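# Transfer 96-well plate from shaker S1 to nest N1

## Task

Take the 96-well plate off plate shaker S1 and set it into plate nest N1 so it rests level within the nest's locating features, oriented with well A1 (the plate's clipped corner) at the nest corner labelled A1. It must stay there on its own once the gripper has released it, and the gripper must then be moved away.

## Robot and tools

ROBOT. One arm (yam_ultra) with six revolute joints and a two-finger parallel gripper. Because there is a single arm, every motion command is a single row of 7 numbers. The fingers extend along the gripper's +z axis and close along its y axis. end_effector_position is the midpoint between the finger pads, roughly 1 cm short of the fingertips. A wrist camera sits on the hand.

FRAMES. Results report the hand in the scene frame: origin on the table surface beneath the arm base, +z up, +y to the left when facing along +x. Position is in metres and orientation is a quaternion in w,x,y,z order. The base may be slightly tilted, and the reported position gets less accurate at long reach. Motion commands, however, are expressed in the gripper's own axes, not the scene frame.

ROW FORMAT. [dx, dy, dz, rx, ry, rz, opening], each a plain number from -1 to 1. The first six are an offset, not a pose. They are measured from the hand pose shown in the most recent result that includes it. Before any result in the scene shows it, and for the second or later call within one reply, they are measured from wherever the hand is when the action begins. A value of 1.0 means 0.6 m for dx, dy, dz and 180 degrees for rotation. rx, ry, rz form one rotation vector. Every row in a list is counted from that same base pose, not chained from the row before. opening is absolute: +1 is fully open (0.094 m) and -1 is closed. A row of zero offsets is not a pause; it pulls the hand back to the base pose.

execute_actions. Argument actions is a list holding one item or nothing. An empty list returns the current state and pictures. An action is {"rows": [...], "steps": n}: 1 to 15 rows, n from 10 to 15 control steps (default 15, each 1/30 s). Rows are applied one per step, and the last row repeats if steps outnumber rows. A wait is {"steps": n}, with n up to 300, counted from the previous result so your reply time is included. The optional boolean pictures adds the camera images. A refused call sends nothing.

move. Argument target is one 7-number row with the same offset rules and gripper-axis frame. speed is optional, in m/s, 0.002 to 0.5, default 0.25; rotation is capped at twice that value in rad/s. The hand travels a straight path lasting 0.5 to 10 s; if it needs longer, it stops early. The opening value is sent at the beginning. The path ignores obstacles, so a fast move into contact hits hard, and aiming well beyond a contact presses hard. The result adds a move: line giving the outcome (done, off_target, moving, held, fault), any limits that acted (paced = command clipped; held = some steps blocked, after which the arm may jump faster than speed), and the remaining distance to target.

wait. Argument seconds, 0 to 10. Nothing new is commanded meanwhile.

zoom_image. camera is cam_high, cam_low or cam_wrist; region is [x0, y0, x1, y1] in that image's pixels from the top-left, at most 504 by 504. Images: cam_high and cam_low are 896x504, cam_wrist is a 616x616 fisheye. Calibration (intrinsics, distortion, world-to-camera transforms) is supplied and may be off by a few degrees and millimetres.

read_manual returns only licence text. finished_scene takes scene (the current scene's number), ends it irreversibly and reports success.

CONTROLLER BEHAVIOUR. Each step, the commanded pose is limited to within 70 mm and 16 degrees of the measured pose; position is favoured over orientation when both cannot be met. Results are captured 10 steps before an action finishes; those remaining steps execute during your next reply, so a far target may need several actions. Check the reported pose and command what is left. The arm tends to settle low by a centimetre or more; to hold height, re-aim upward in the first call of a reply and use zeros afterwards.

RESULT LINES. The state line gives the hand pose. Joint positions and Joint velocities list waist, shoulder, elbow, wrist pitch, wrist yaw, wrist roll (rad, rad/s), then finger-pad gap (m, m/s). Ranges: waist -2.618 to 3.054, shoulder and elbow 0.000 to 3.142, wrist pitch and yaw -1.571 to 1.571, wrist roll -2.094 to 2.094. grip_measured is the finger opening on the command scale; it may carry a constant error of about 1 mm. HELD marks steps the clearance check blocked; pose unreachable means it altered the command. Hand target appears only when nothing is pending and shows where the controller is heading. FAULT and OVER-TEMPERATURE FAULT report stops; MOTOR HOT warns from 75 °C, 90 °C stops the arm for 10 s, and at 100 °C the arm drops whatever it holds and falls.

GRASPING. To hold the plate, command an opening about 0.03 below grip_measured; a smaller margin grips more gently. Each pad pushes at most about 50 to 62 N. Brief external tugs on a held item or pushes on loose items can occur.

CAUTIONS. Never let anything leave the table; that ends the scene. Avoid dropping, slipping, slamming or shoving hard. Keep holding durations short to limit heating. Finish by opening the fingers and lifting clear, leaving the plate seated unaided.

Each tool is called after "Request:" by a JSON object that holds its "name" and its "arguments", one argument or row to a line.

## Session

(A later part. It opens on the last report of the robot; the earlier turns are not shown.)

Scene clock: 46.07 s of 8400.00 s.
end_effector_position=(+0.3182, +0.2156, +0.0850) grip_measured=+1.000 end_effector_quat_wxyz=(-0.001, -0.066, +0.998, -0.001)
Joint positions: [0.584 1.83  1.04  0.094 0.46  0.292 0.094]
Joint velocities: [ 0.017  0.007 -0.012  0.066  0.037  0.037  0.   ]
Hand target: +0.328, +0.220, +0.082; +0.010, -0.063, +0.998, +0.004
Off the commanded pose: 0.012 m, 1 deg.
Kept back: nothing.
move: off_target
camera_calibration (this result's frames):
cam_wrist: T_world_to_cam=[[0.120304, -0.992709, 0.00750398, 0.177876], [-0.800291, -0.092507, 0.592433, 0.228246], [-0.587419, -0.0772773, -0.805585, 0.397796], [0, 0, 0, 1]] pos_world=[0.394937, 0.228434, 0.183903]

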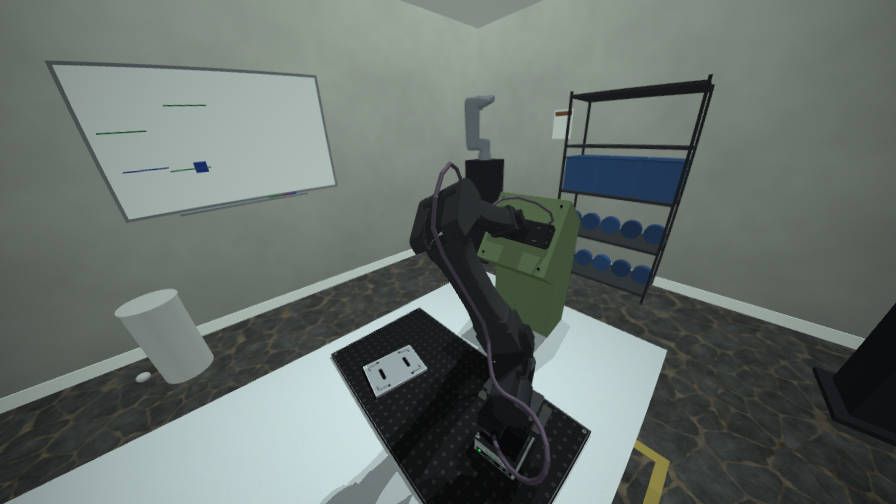

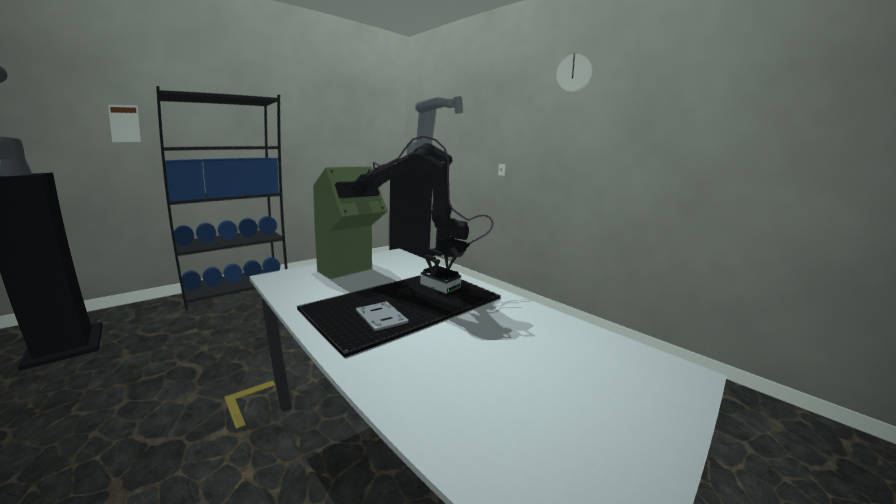

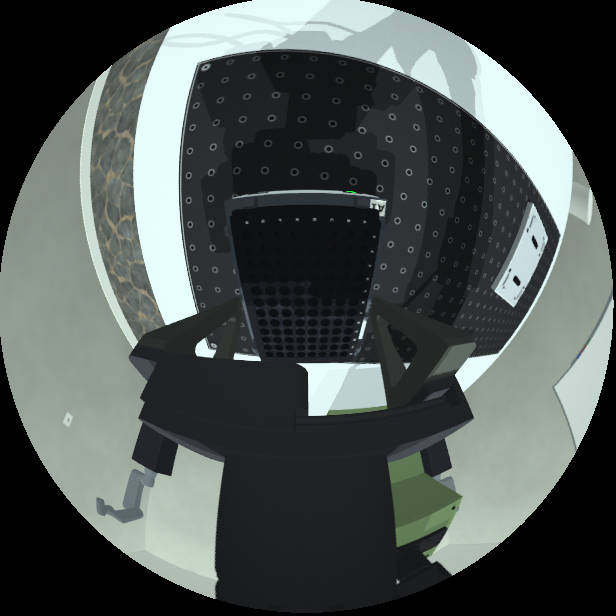

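Request:
{"name": "execute_actions", "arguments": {
  "actions": [
    {"rows": [[-0.0179,0.0057,0.005,-0.0027,-0.0072,0.0019,0.95],[-0.0179,0.0057,0.005,-0.0027,-0.0072,0.0019,0.92],[-0.0179,0.0057,0.005,-0.0027,-0.0072,0.0019,0.89],[-0.0179,0.0057,0.005,-0.0027,-0.0072,0.0019,0.87],[-0.0179,0.0057,0.005,-0.0027,-0.0072,0.0019,0.86],[-0.0179,0.0057,0.005,-0.0027,-0.0072,0.0019,0.85],[-0.0179,0.0057,0.005,-0.0027,-0.0072,0.0019,0.84],[-0.0179,0.0057,0.005,-0.0027,-0.0072,0.0019,0.83],[-0.0179,0.0057,0.005,-0.0027,-0.0072,0.0019,0.82],[-0.0179,0.0057,0.005,-0.0027,-0.0072,0.0019,0.81],[-0.0179,0.0057,0.005,-0.0027,-0.0072,0.0019,0.80],[-0.0179,0.0057,0.005,-0.0027,-0.0072,0.0019,0.79]], "steps": 15}
  ]
}}

Request:
{"name": "execute_actions", "arguments": {
  "actions": []
}}

Scene clock: 48.83 s of 8400.00 s.
end_effector_position=(+0.3182, +0.2157, +0.0850) grip_measured=+0.868 end_effector_quat_wxyz=(-0.001, -0.066, +0.998, -0.001)
Joint positions: [0.584 1.83  1.04  0.095 0.459 0.292 0.088]
Joint velocities: [ 0.007 -0.007  0.002  0.051  0.037  0.037 -0.012]
Steps of this call (steps 1 to 78: nothing new was sent; steps 79 to 83: the first 5 steps of this action). Readings (end_effector_position):
79: (+0.3182, +0.2157, +0.0850)
80: (+0.3182, +0.2157, +0.0850)
82: (+0.3182, +0.2157, +0.0850)
83: the state above

Scene clock: 49.17 s of 8400.00 s.
end_effector_position=(+0.3182, +0.2157, +0.0850) grip_measured=+0.792 end_effector_quat_wxyz=(-0.001, -0.066, +0.998, -0.001)
Joint positions: [0.584 1.83  1.04  0.095 0.459 0.292 0.084]
Joint velocities: [-0.002 -0.002  0.002  0.051 -0.081 -0.022 -0.   ]
Hand target: +0.328, +0.220, +0.082; +0.010, -0.063, +0.998, +0.003
Off the commanded pose: 0.012 m, 1 deg.
Kept back: nothing.
Steps of this call (steps 1 to 10: the last 10 steps of your previous action). Readings (end_effector_position):
1: (+0.3182, +0.2157, +0.0850)
2: (+0.3182, +0.2157, +0.0850)
4: (+0.3182, +0.2157, +0.0850)
8: (+0.3182, +0.2157, +0.0850)
10: the state above
camera_calibration (this result's frames):
cam_wrist: T_world_to_cam=[[0.120513, -0.992689, 0.00667323, 0.178032], [-0.80027, -0.0931709, 0.592357, 0.228424], [-0.587405, -0.0767269, -0.805648, 0.397704], [0, 0, 0, 1]] pos_world=[0.394959, 0.228528, 0.183913]

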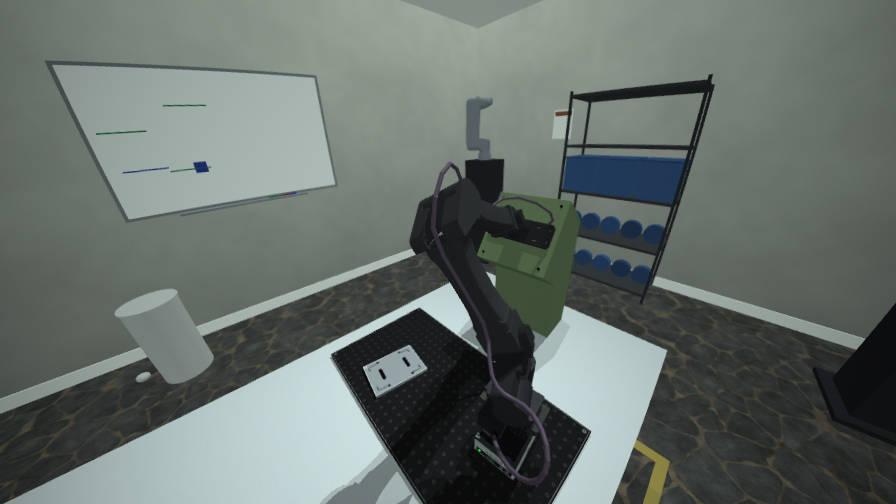

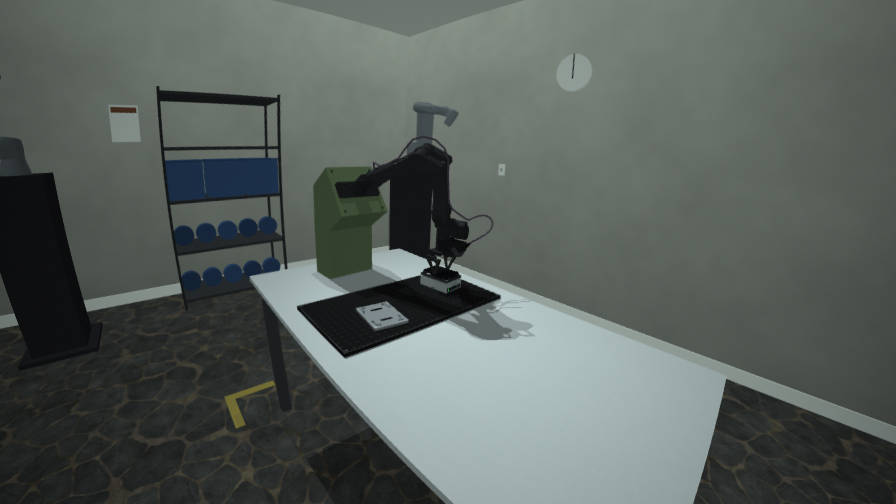

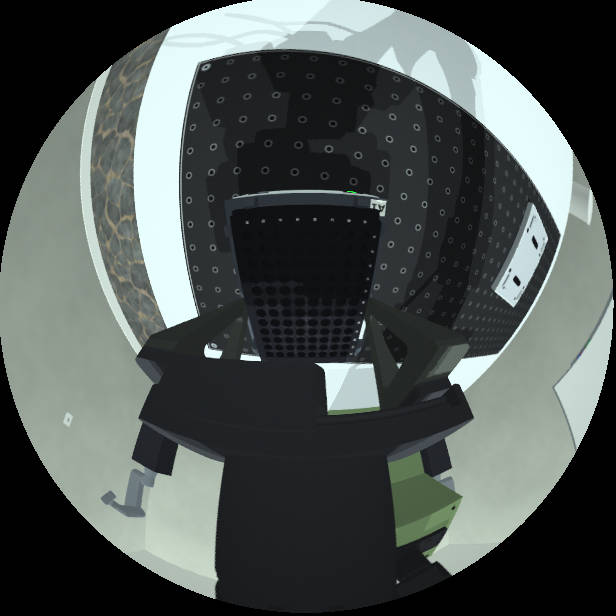

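Request:
{"name": "execute_actions", "arguments": {
  "actions": [
    {"rows": [[-0.0179,0.0057,0.005,-0.0027,-0.0072,0.0019,0.78],[-0.0179,0.0057,0.005,-0.0027,-0.0072,0.0019,0.77],[-0.0179,0.0057,0.005,-0.0027,-0.0072,0.0019,0.76],[-0.0179,0.0057,0.005,-0.0027,-0.0072,0.0019,0.75],[-0.0179,0.0057,0.005,-0.0027,-0.0072,0.0019,0.74],[-0.0179,0.0057,0.005,-0.0027,-0.0072,0.0019,0.73],[-0.0179,0.0057,0.005,-0.0027,-0.0072,0.0019,0.72]], "steps": 15}
  ]
}}

Request:
{"name": "execute_actions", "arguments": {
  "actions": []
}}

Scene clock: 49.77 s of 8400.00 s.
end_effector_position=(+0.3182, +0.2158, +0.0850) grip_measured=+0.748 end_effector_quat_wxyz=(-0.001, -0.066, +0.998, -0.001)
Joint positions: [0.584 1.83  1.04  0.095 0.458 0.292 0.082]
Joint velocities: [ 0.007 -0.002 -0.007  0.051 -0.037 -0.037 -0.005]
Steps of this call (steps 1 to 13: nothing new was sent; steps 14 to 18: the first 5 steps of this action). Readings (end_effector_position):
14: (+0.3182, +0.2158, +0.0850)
15: (+0.3182, +0.2158, +0.0850)
17: (+0.3182, +0.2158, +0.0850)
18: the state above

Scene clock: 50.10 s of 8400.00 s.
end_effector_position=(+0.3182, +0.2158, +0.0850) grip_measured=+0.730 end_effector_quat_wxyz=(-0.001, -0.066, +0.998, -0.001)
Joint positions: [0.584 1.83  1.04  0.095 0.458 0.291 0.081]
Joint velocities: [-0.022 -0.012  0.002 -0.022  0.066 -0.007 -0.   ]
Hand target: +0.328, +0.220, +0.082; +0.010, -0.063, +0.998, +0.004
Off the commanded pose: 0.012 m, 1 deg.
Kept back: nothing.
Steps of this call (steps 1 to 10: the last 10 steps of your previous action). Readings (end_effector_position):
1: (+0.3182, +0.2158, +0.0850)
2: (+0.3182, +0.2158, +0.0850)
4: (+0.3182, +0.2158, +0.0850)
8: (+0.3182, +0.2158, +0.0850)
10: the state above
camera_calibration (this result's frames):
cam_wrist: T_world_to_cam=[[0.120891, -0.992646, 0.00630797, 0.177999], [-0.800142, -0.0936818, 0.59245, 0.228468], [-0.587502, -0.0766692, -0.805582, 0.397705], [0, 0, 0, 1]] pos_world=[0.394941, 0.228585, 0.183905]

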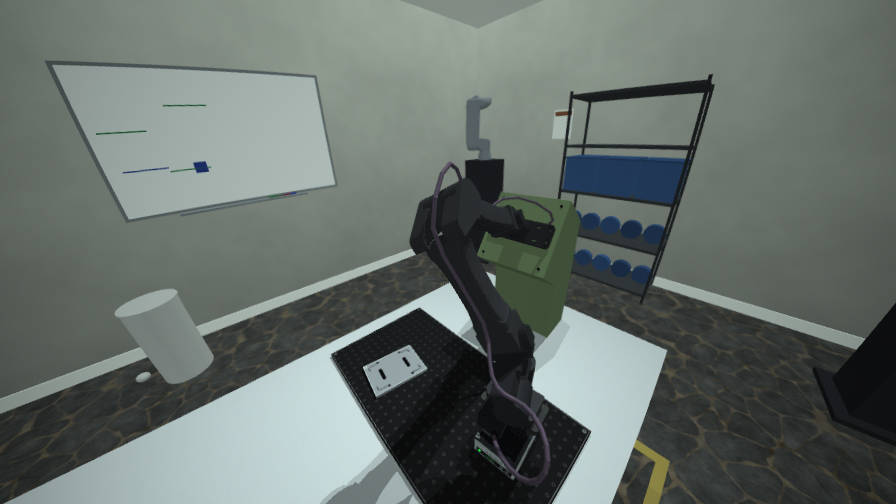

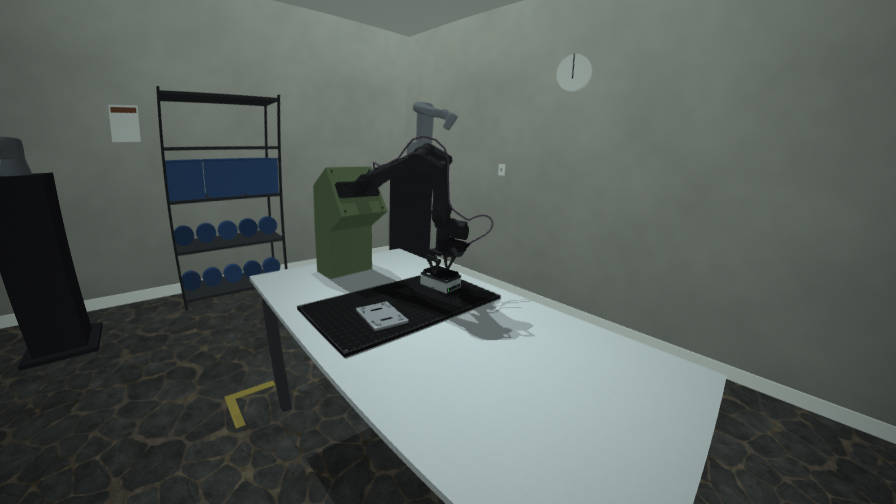

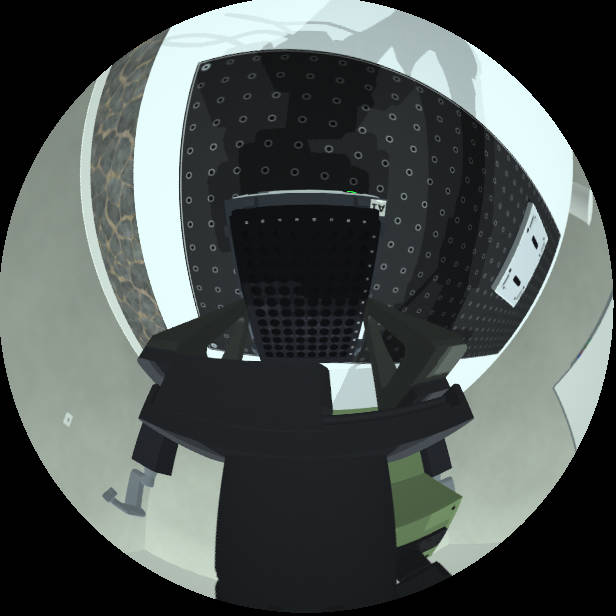

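Request:
{"name": "zoom_image", "arguments": {
  "camera": "cam_wrist",
  "region": [215, 250, 395, 370]
}}

Request:
{"name": "execute_actions", "arguments": {
  "actions": [
    {"rows": [[-0.0179,0.0057,0.005,-0.0027,-0.0072,0.0019,0.71],[-0.0179,0.0057,0.005,-0.0027,-0.0072,0.0019,0.70],[-0.0179,0.0057,0.005,-0.0027,-0.0072,0.0019,0.69]], "steps": 12}
  ]
}}

Request:
{"name": "execute_actions", "arguments": {
  "actions": [],
  "pictures": false
}}

Region (215, 250, 395, 370) of cam_wrist's 616x616 image, scaled by 2.800, with more detail than that image has.

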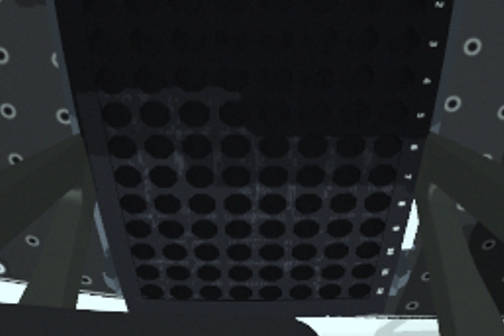

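Scene clock: 50.77 s of 8400.00 s.
end_effector_position=(+0.3182, +0.2158, +0.0850) grip_measured=+0.717 end_effector_quat_wxyz=(-0.001, -0.066, +0.998, -0.001)
Joint positions: [0.584 1.83  1.04  0.095 0.458 0.291 0.081]
Joint velocities: [ 0.017  0.002 -0.007 -0.007  0.022  0.022 -0.005]
Steps of this call (steps 1 to 18: nothing new was sent; steps 19 to 20: the first 2 steps of this action). Readings (end_effector_position):
19: (+0.3182, +0.2158, +0.0850)
20: the state above

Scene clock: 51.10 s of 8400.00 s.
end_effector_position=(+0.3182, +0.2158, +0.0850) grip_measured=+0.708 end_effector_quat_wxyz=(-0.001, -0.066, +0.998, -0.001)
Joint positions: [0.584 1.83  1.04  0.095 0.458 0.291 0.08 ]
Joint velocities: [ 0.012 -0.022  0.012 -0.022 -0.022 -0.022 -0.001]
Hand target: +0.328, +0.220, +0.082; +0.010, -0.063, +0.998, +0.004
Off the commanded pose: 0.012 m, 1 deg.
Kept back: nothing.
Steps of this call (steps 1 to 10: the last 10 steps of your previous action). Readings (end_effector_position):
1: (+0.3182, +0.2158, +0.0850)
2: (+0.3182, +0.2158, +0.0850)
4: (+0.3182, +0.2158, +0.0850)
8: (+0.3182, +0.2158, +0.0850)
10: the state above

Request:
{"name": "execute_actions", "arguments": {
  "actions": [
    {"rows": [[-0.0179,0.0057,0.005,-0.0027,-0.0072,0.0019,0.68],[-0.0179,0.0057,0.005,-0.0027,-0.0072,0.0019,0.675],[-0.0179,0.0057,0.005,-0.0027,-0.0072,0.0019,0.675],[-0.0179,0.0057,0.005,-0.0027,-0.0072,0.0019,0.675],[-0.0179,0.0057,0.005,-0.0027,-0.0072,0.0019,0.675],[-0.0179,0.0057,0.003,-0.0027,-0.0072,0.0019,0.675],[-0.0179,0.0057,0.001,-0.0027,-0.0072,0.0019,0.675],[-0.0179,0.0057,-0.001,-0.0027,-0.0072,0.0019,0.675],[-0.0179,0.0057,-0.004,-0.0027,-0.0072,0.0019,0.675],[-0.0179,0.0057,-0.007,-0.0027,-0.0072,0.0019,0.675],[-0.0179,0.0057,-0.010,-0.0027,-0.0072,0.0019,0.675],[-0.0179,0.0057,-0.013,-0.0027,-0.0072,0.0019,0.675],[-0.0179,0.0057,-0.016,-0.0027,-0.0072,0.0019,0.675],[-0.0179,0.0057,-0.019,-0.0027,-0.0072,0.0019,0.675],[-0.0179,0.0057,-0.022,-0.0027,-0.0072,0.0019,0.675]], "steps": 15}
  ]
}}

Request:
{"name": "wait", "arguments": {
  "seconds": 0.5
}}

Scene clock: 52.43 s of 8400.00 s.
end_effector_position=(+0.3182, +0.2158, +0.0850) grip_measured=+0.702 end_effector_quat_wxyz=(-0.001, -0.066, +0.998, -0.001)
Joint positions: [0.584 1.83  1.04  0.095 0.458 0.291 0.08 ]
Joint velocities: [-0.017  0.012 -0.012  0.007 -0.022 -0.037  0.   ]
Steps of this call (steps 1 to 35: nothing new was sent; steps 36 to 40: the first 5 steps of this action). Readings (end_effector_position):
36: (+0.3182, +0.2158, +0.0850)
37: (+0.3182, +0.2158, +0.0850)
39: (+0.3182, +0.2158, +0.0850)
40: the state above

Scene clock: 53.27 s of 8400.00 s.
end_effector_position=(+0.3195, +0.2150, +0.0904) grip_measured=+0.702 end_effector_quat_wxyz=(-0.006, -0.068, +0.998, +0.000)
Joint positions: [0.586 1.809 1.04  0.065 0.455 0.292 0.08 ]
Joint velocities: [-0.002  0.002 -0.007 -0.022 -0.051 -0.007  0.   ]
Hand target: +0.328, +0.221, +0.098; +0.010, -0.063, +0.998, +0.004
Off the commanded pose: 0.013 m, 2 deg.
Kept back: nothing.
Steps of this call (steps 1 to 10: the last 10 steps of your previous action; steps 11 to 25: nothing new was sent). Readings (end_effector_position):
1: (+0.3182, +0.2158, +0.0850)
2: (+0.3182, +0.2158, +0.0850)
4: (+0.3182, +0.2158, +0.0850)
8: (+0.3188, +0.2156, +0.0858)
25: the state above
camera_calibration (this result's frames):
cam_wrist: T_world_to_cam=[[0.124876, -0.992164, 0.00410298, 0.17587], [-0.794589, -0.0975309, 0.599263, 0.224679], [-0.594167, -0.078094, -0.800542, 0.404707], [0, 0, 0, 1]] pos_world=[0.397028, 0.22801, 0.188621]

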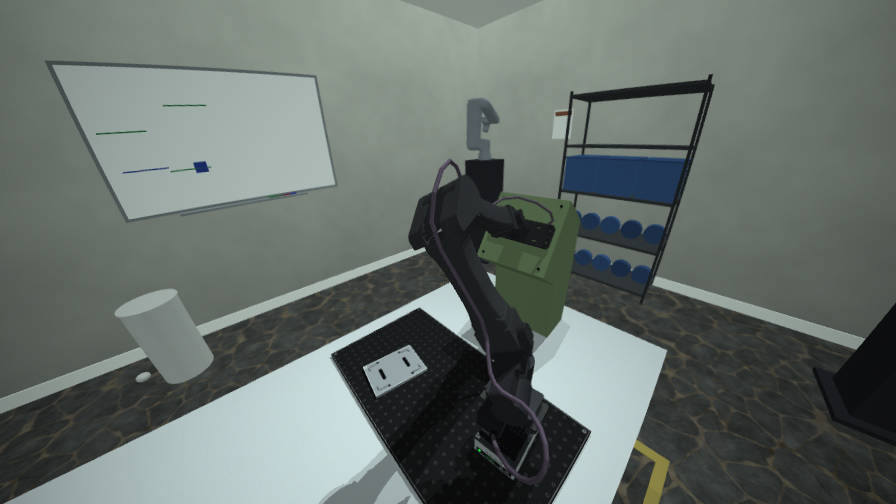

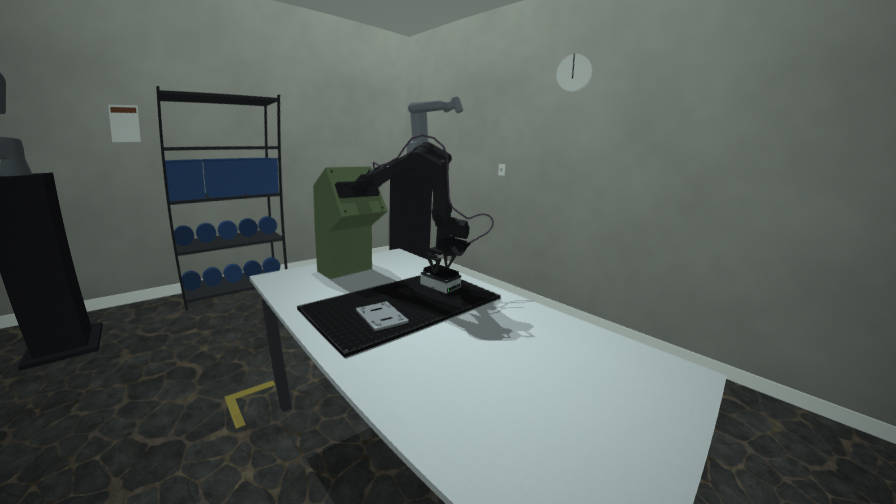

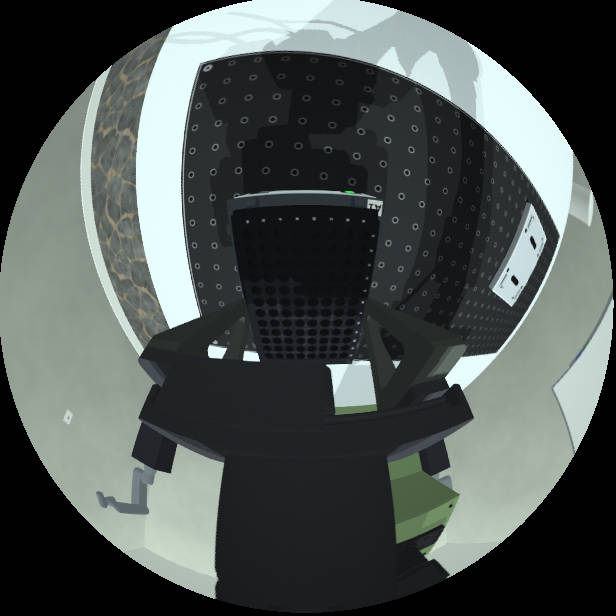

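Request:
{"name": "execute_actions", "arguments": {
  "actions": [
    {"rows": [[-0.0153,0.008,-0.0185,-0.0019,-0.0103,0.0032,0.675],[-0.0152,0.008,-0.0243,-0.0019,-0.0103,0.0032,0.675],[-0.0151,0.008,-0.0302,-0.0019,-0.0103,0.0032,0.675],[-0.015,0.008,-0.036,-0.0019,-0.0103,0.0032,0.675],[-0.015,0.008,-0.0418,-0.0019,-0.0103,0.0032,0.675],[-0.0149,0.008,-0.0477,-0.0019,-0.0103,0.0032,0.675],[-0.0148,0.008,-0.0535,-0.0019,-0.0103,0.0032,0.675],[-0.0147,0.008,-0.0593,-0.0019,-0.0103,0.0032,0.675],[-0.0146,0.008,-0.0652,-0.0019,-0.0103,0.0032,0.675],[-0.0145,0.008,-0.071,-0.0019,-0.0103,0.0032,0.675],[-0.0145,0.008,-0.0768,-0.0019,-0.0103,0.0032,0.675],[-0.0144,0.008,-0.0827,-0.0019,-0.0103,0.0032,0.675],[-0.0143,0.008,-0.0885,-0.0019,-0.0103,0.0032,0.675],[-0.0142,0.008,-0.0943,-0.0019,-0.0103,0.0032,0.675],[-0.0142,0.008,-0.1002,-0.0019,-0.0103,0.0032,0.675]], "steps": 15}
  ]
}}

Request:
{"name": "wait", "arguments": {
  "seconds": 0.5
}}

Scene clock: 54.47 s of 8400.00 s.
end_effector_position=(+0.3210, +0.2162, +0.0987) grip_measured=+0.702 end_effector_quat_wxyz=(-0.007, -0.068, +0.998, +0.002)
Joint positions: [0.596 1.782 1.036 0.037 0.459 0.299 0.08 ]
Joint velocities: [ 0.125 -0.305 -0.154 -0.125  0.081  0.066 -0.   ]
Steps of this call (steps 1 to 31: nothing new was sent; steps 32 to 36: the first 5 steps of this action). Readings (end_effector_position):
32: (+0.3196, +0.2151, +0.0907)
33: (+0.3198, +0.2155, +0.0918)
35: (+0.3207, +0.2160, +0.0958)
36: the state above

Scene clock: 55.30 s of 8400.00 s.
end_effector_position=(+0.3411, +0.2235, +0.1467) grip_measured=+0.702 end_effector_quat_wxyz=(+0.021, -0.057, +0.998, +0.009)
Joint positions: [ 0.66   1.627  1.005 -0.045  0.516  0.337  0.08 ]
Joint velocities: [-0.007 -0.007 -0.022 -0.066  0.022  0.007 -0.001]
Hand target: +0.329, +0.221, +0.149; +0.011, -0.063, +0.998, +0.004
Off the commanded pose: 0.014 m, 1 deg.
Kept back: nothing.
Steps of this call (steps 1 to 10: the last 10 steps of your previous action; steps 11 to 25: nothing new was sent). Readings (end_effector_position):
1: (+0.3228, +0.2168, +0.1024)
2: (+0.3255, +0.2180, +0.1065)
4: (+0.3324, +0.2211, +0.1157)
8: (+0.3432, +0.2255, +0.1331)
25: the state above
camera_calibration (this result's frames):
cam_wrist: T_world_to_cam=[[0.103823, -0.994535, -0.0109987, 0.191291], [-0.826249, -0.0924001, 0.555676, 0.224985], [-0.553655, -0.0486041, -0.831326, 0.447344], [0, 0, 0, 1]] pos_world=[0.413707, 0.232777, 0.248974]

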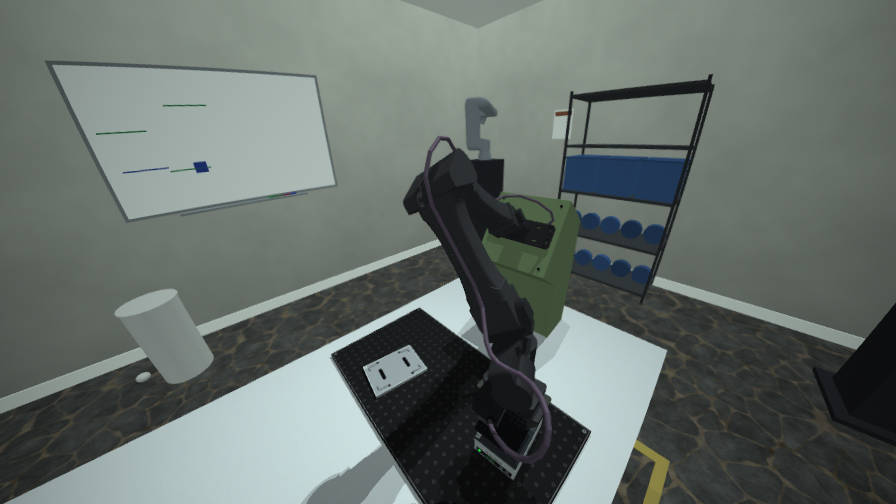

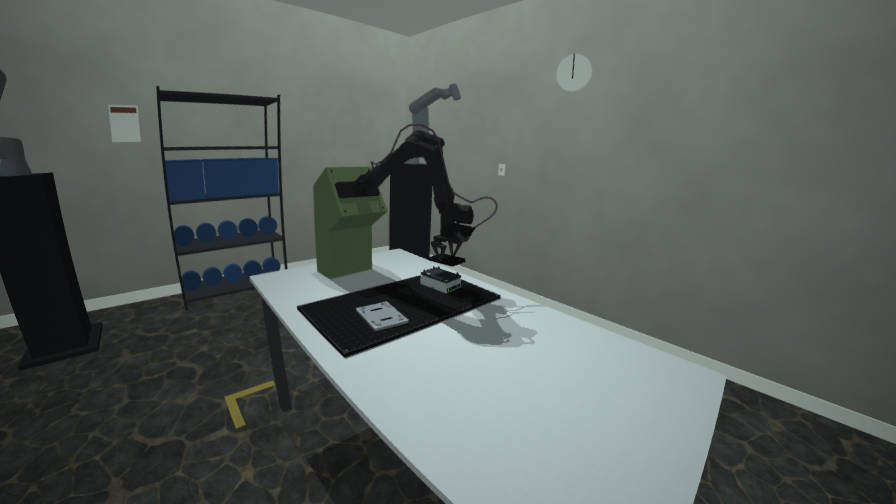

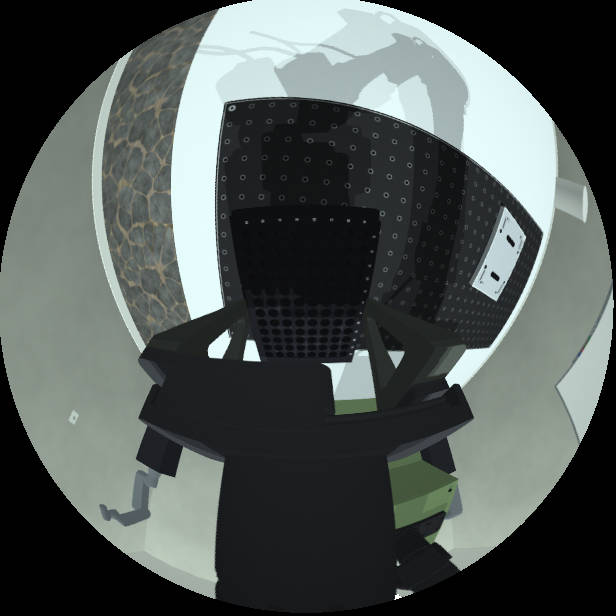

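Request:
{"name": "zoom_image", "arguments": {
  "camera": "cam_wrist",
  "region": [215, 190, 395, 370]
}}

Region (215, 190, 395, 370) of cam_wrist's 616x616 image, scaled by 2.800, with more detail than that image has.

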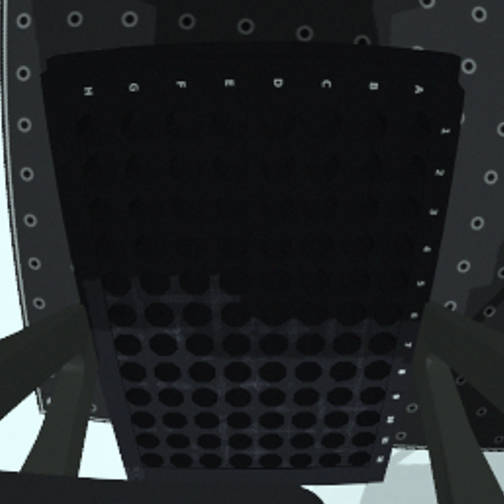

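Request:
{"name": "zoom_image", "arguments": {
  "camera": "cam_wrist",
  "region": [220, 195, 390, 255]
}}

Region (220, 195, 390, 255) of cam_wrist's 616x616 image, scaled by 2.965, with more detail than that image has; it fills the top 178 rows of this view, and the rest is white.

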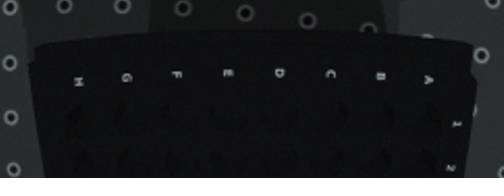

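Request:
{"name": "move", "arguments": {
  "target": [-0.0526, -0.6438, 0.0835, 0.0066, 0.013, 0.0763, 0.675],
  "speed": 0.2
}}

Scene clock: 64.83 s of 8400.00 s.
end_effector_position=(+0.4091, -0.1535, +0.0934) grip_measured=+0.702 end_effector_quat_wxyz=(-0.004, +0.065, +0.998, -0.003)
Joint positions: [-0.489  1.807  1.263 -0.137 -0.399 -0.108  0.08 ]
Joint velocities: [-0.002  0.002 -0.002 -0.066  0.007 -0.081  0.001]
Hand target: +0.417, -0.157, +0.094; +0.001, +0.060, +0.998, -0.002
Off the commanded pose: 0.010 m, 1 deg.
Kept back: nothing.
After step 90, 3.97 s passed at rest.
move: done; limits=paced
camera_calibration (this result's frames):
cam_wrist: T_world_to_cam=[[-0.139974, -0.990085, 0.0117599, -0.0930458], [-0.793779, 0.119305, 0.59639, 0.291369], [-0.59188, 0.0741442, -0.802609, 0.45416], [0, 0, 0, 1]] pos_world=[0.487067, -0.160558, 0.191838]

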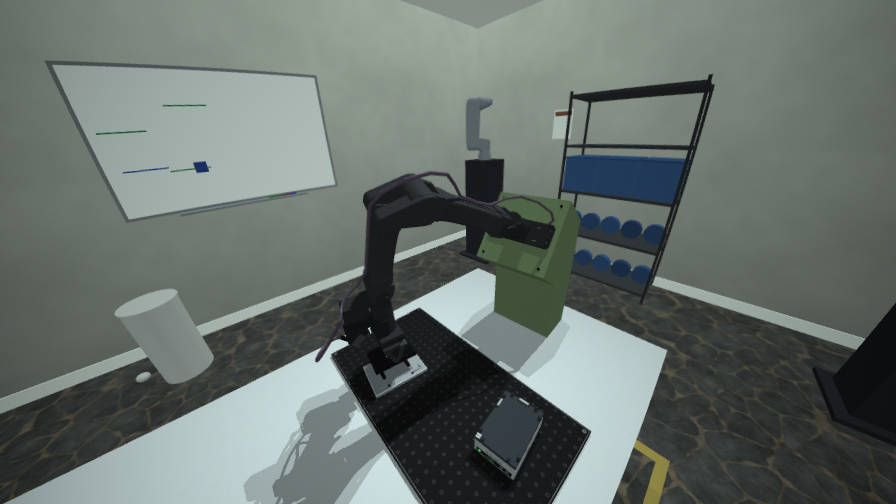

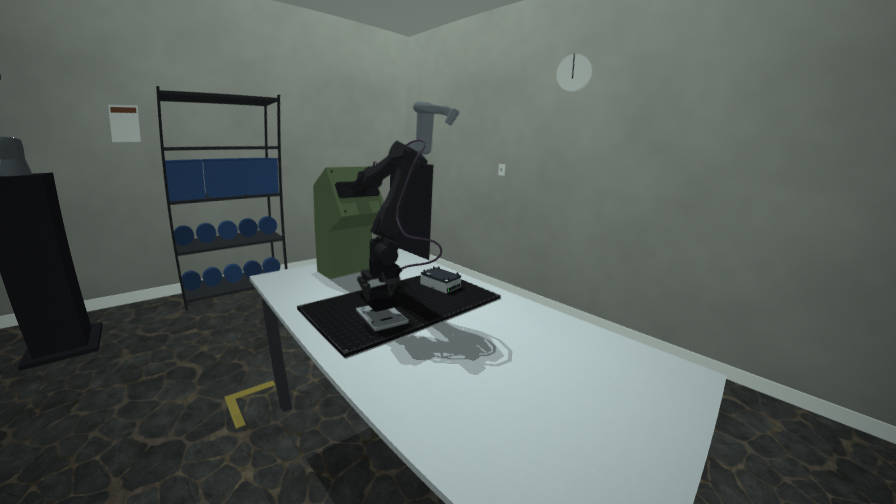

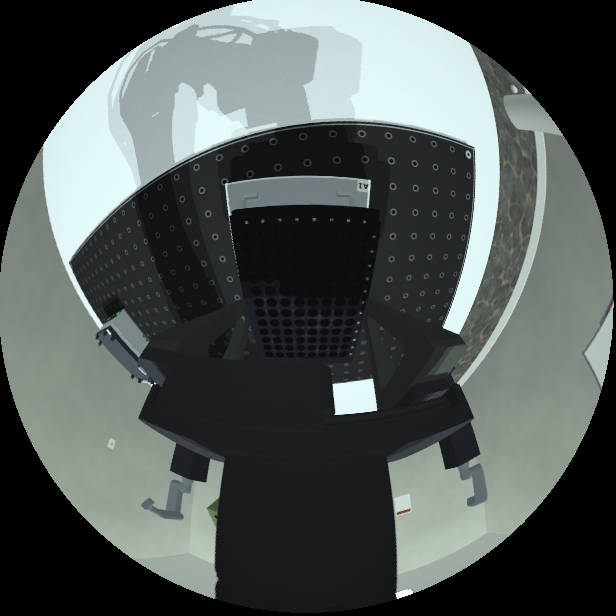

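Request:
{"name": "zoom_image", "arguments": {
  "camera": "cam_wrist",
  "region": [210, 160, 400, 260]
}}

Region (210, 160, 400, 260) of cam_wrist's 616x616 image, scaled by 2.653, with more detail than that image has; it fills the top 265 rows of this view, and the rest is white.

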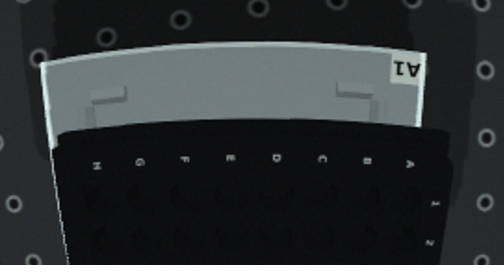

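Request:
{"name": "zoom_image", "arguments": {
  "camera": "cam_wrist",
  "region": [220, 170, 300, 230]
}}

Request:
{"name": "zoom_image", "arguments": {
  "camera": "cam_wrist",
  "region": [310, 170, 390, 230]
}}

Region (220, 170, 300, 230) of cam_wrist's 616x616 image, scaled by 6.300, with more detail than that image has; it fills the top 378 rows of this view, and the rest is white.

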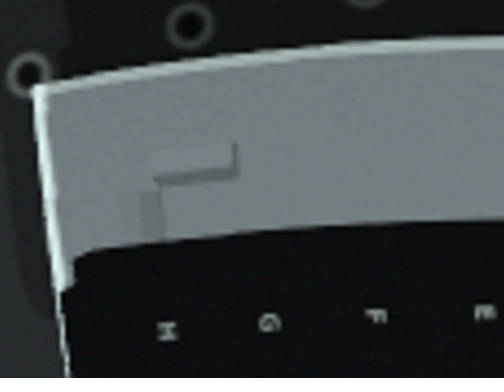

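Region (310, 170, 390, 230) of cam_wrist's 616x616 image, scaled by 6.300, with more detail than that image has; it fills the top 378 rows of this view, and the rest is white.

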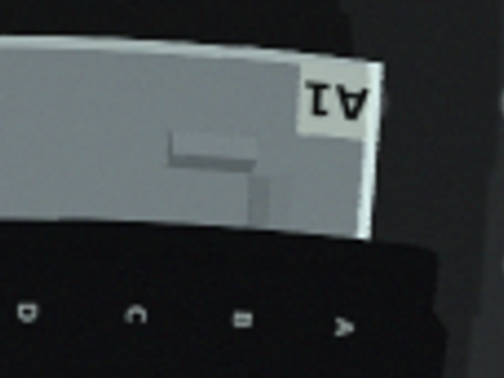

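Request:
{"name": "zoom_image", "arguments": {
  "camera": "cam_wrist",
  "region": [230, 260, 390, 370]
}}

Region (230, 260, 390, 370) of cam_wrist's 616x616 image, scaled by 3.150, with more detail than that image has; it fills the top 346 rows of this view, and the rest is white.

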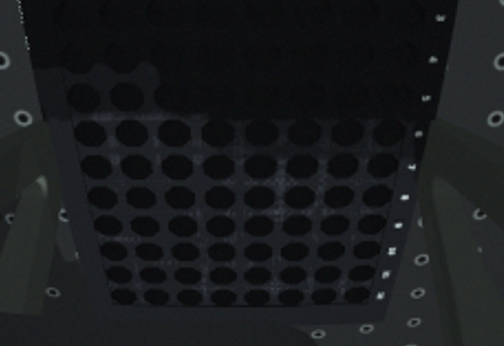

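Request:
{"name": "move", "arguments": {
  "target": [-0.0194, 0.0088, 0.0671, -0.003, -0.0075, -0.0032, 0.675],
  "speed": 0.06
}}

Scene clock: 73.23 s of 8400.00 s.
end_effector_position=(+0.4071, -0.1459, +0.0542) grip_measured=+0.702 end_effector_quat_wxyz=(-0.008, +0.062, +0.998, +0.007)
Joint positions: [-0.442  1.929  1.33  -0.081 -0.38  -0.087  0.08 ]
Joint velocities: [ 0.017  0.002 -0.017 -0.007 -0.007 -0.007 -0.001]
Hand target: +0.420, -0.150, +0.053; +0.008, +0.060, +0.998, +0.001
Off the commanded pose: 0.015 m, 2 deg.
Kept back: nothing.
After step 90, 4.37 s passed at rest.
move: off_target
camera_calibration (this result's frames):
cam_wrist: T_world_to_cam=[[-0.134065, -0.990948, -0.00692856, -0.0867815], [-0.790197, 0.102681, 0.604189, 0.307933], [-0.598009, 0.0864757, -0.796811, 0.424964], [0, 0, 0, 1]] pos_world=[0.485826, -0.154364, 0.151965]

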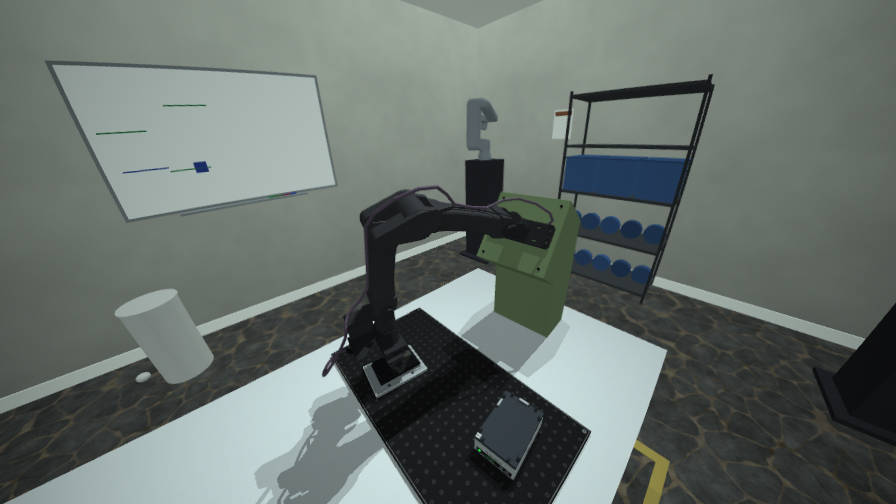

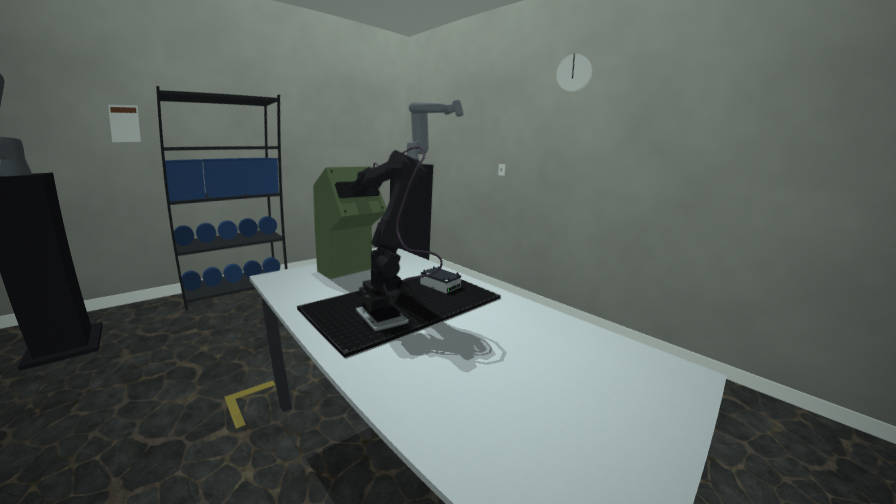

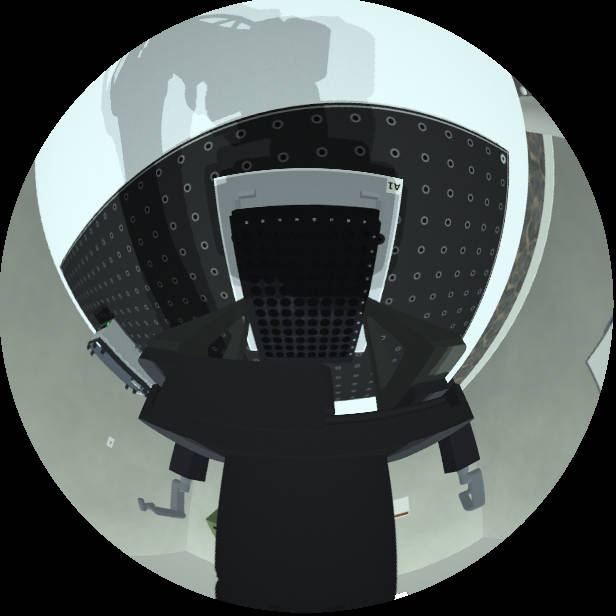

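Request:
{"name": "zoom_image", "arguments": {
  "camera": "cam_wrist",
  "region": [205, 160, 415, 300]
}}

Region (205, 160, 415, 300) of cam_wrist's 616x616 image, scaled by 2.400, with more detail than that image has.

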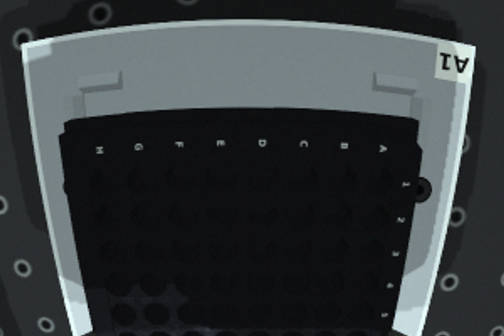

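Request:
{"name": "zoom_image", "arguments": {
  "camera": "cam_wrist",
  "region": [215, 175, 295, 245]
}}

Request:
{"name": "zoom_image", "arguments": {
  "camera": "cam_wrist",
  "region": [325, 175, 405, 245]
}}

Region (215, 175, 295, 245) of cam_wrist's 616x616 image, scaled by 6.300, with more detail than that image has; it fills the top 441 rows of this view, and the rest is white.

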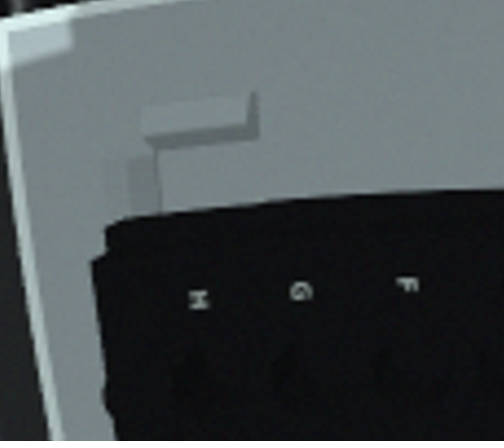

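Region (325, 175, 405, 245) of cam_wrist's 616x616 image, scaled by 6.300, with more detail than that image has; it fills the top 441 rows of this view, and the rest is white.

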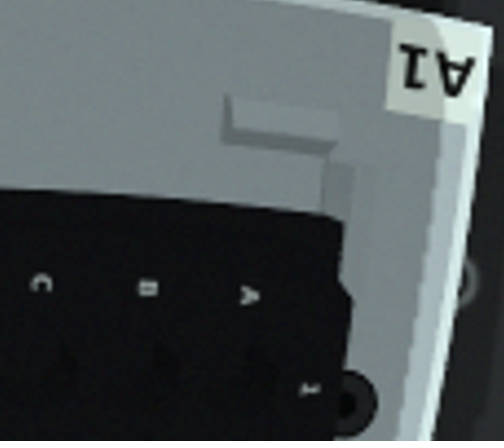

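Request:
{"name": "move", "arguments": {
  "target": [-0.0293, -0.0075, 0.0014, 0.0067, -0.0151, 0.0, 0.675],
  "speed": 0.03
}}

Scene clock: 78.30 s of 8400.00 s.
end_effector_position=(+0.4107, -0.1487, +0.0542) grip_measured=+0.702 end_effector_quat_wxyz=(-0.001, +0.063, +0.998, -0.000)
Joint positions: [-0.442  1.929  1.33  -0.063 -0.369 -0.078  0.08 ]
Joint velocities: [-0.007  0.007 -0.002  0.007 -0.066 -0.022 -0.001]
Hand target: +0.424, -0.153, +0.054; +0.015, +0.062, +0.998, -0.006
Off the commanded pose: 0.014 m, 2 deg.
Kept back: nothing.
After step 90, 1.00 s passed at rest.
move: off_target
camera_calibration (this result's frames):
cam_wrist: T_world_to_cam=[[-0.136727, -0.990593, 0.0056798, -0.0886559], [-0.798043, 0.113543, 0.591807, 0.316641], [-0.586884, 0.0763831, -0.80606, 0.421772], [0, 0, 0, 1]] pos_world=[0.488103, -0.155991, 0.153087]

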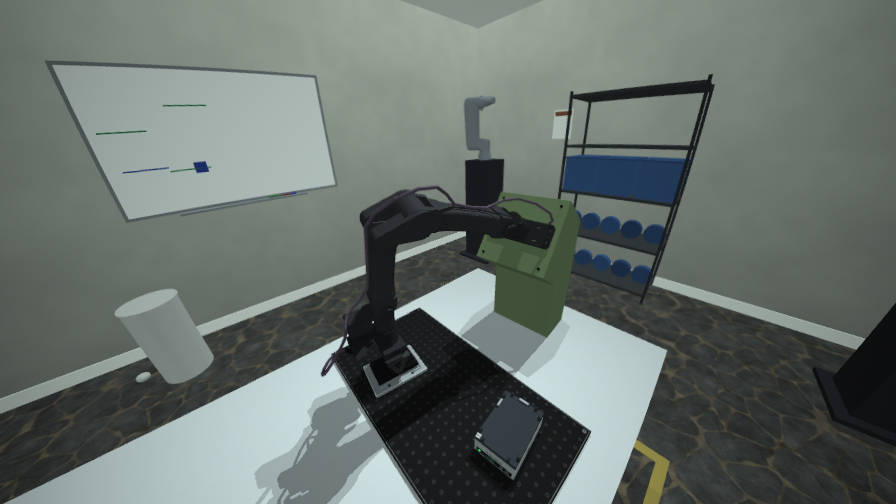

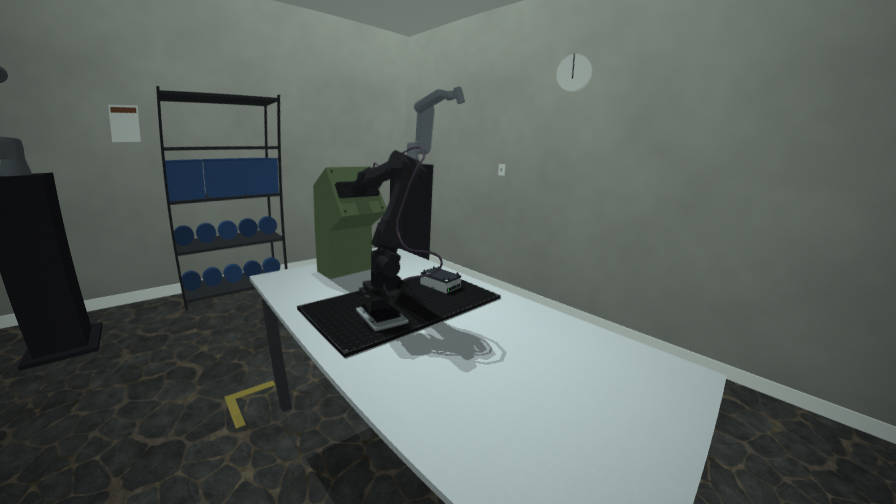

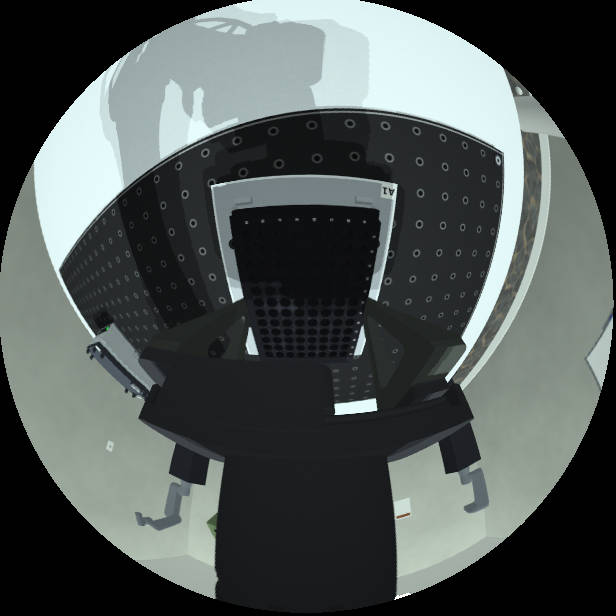

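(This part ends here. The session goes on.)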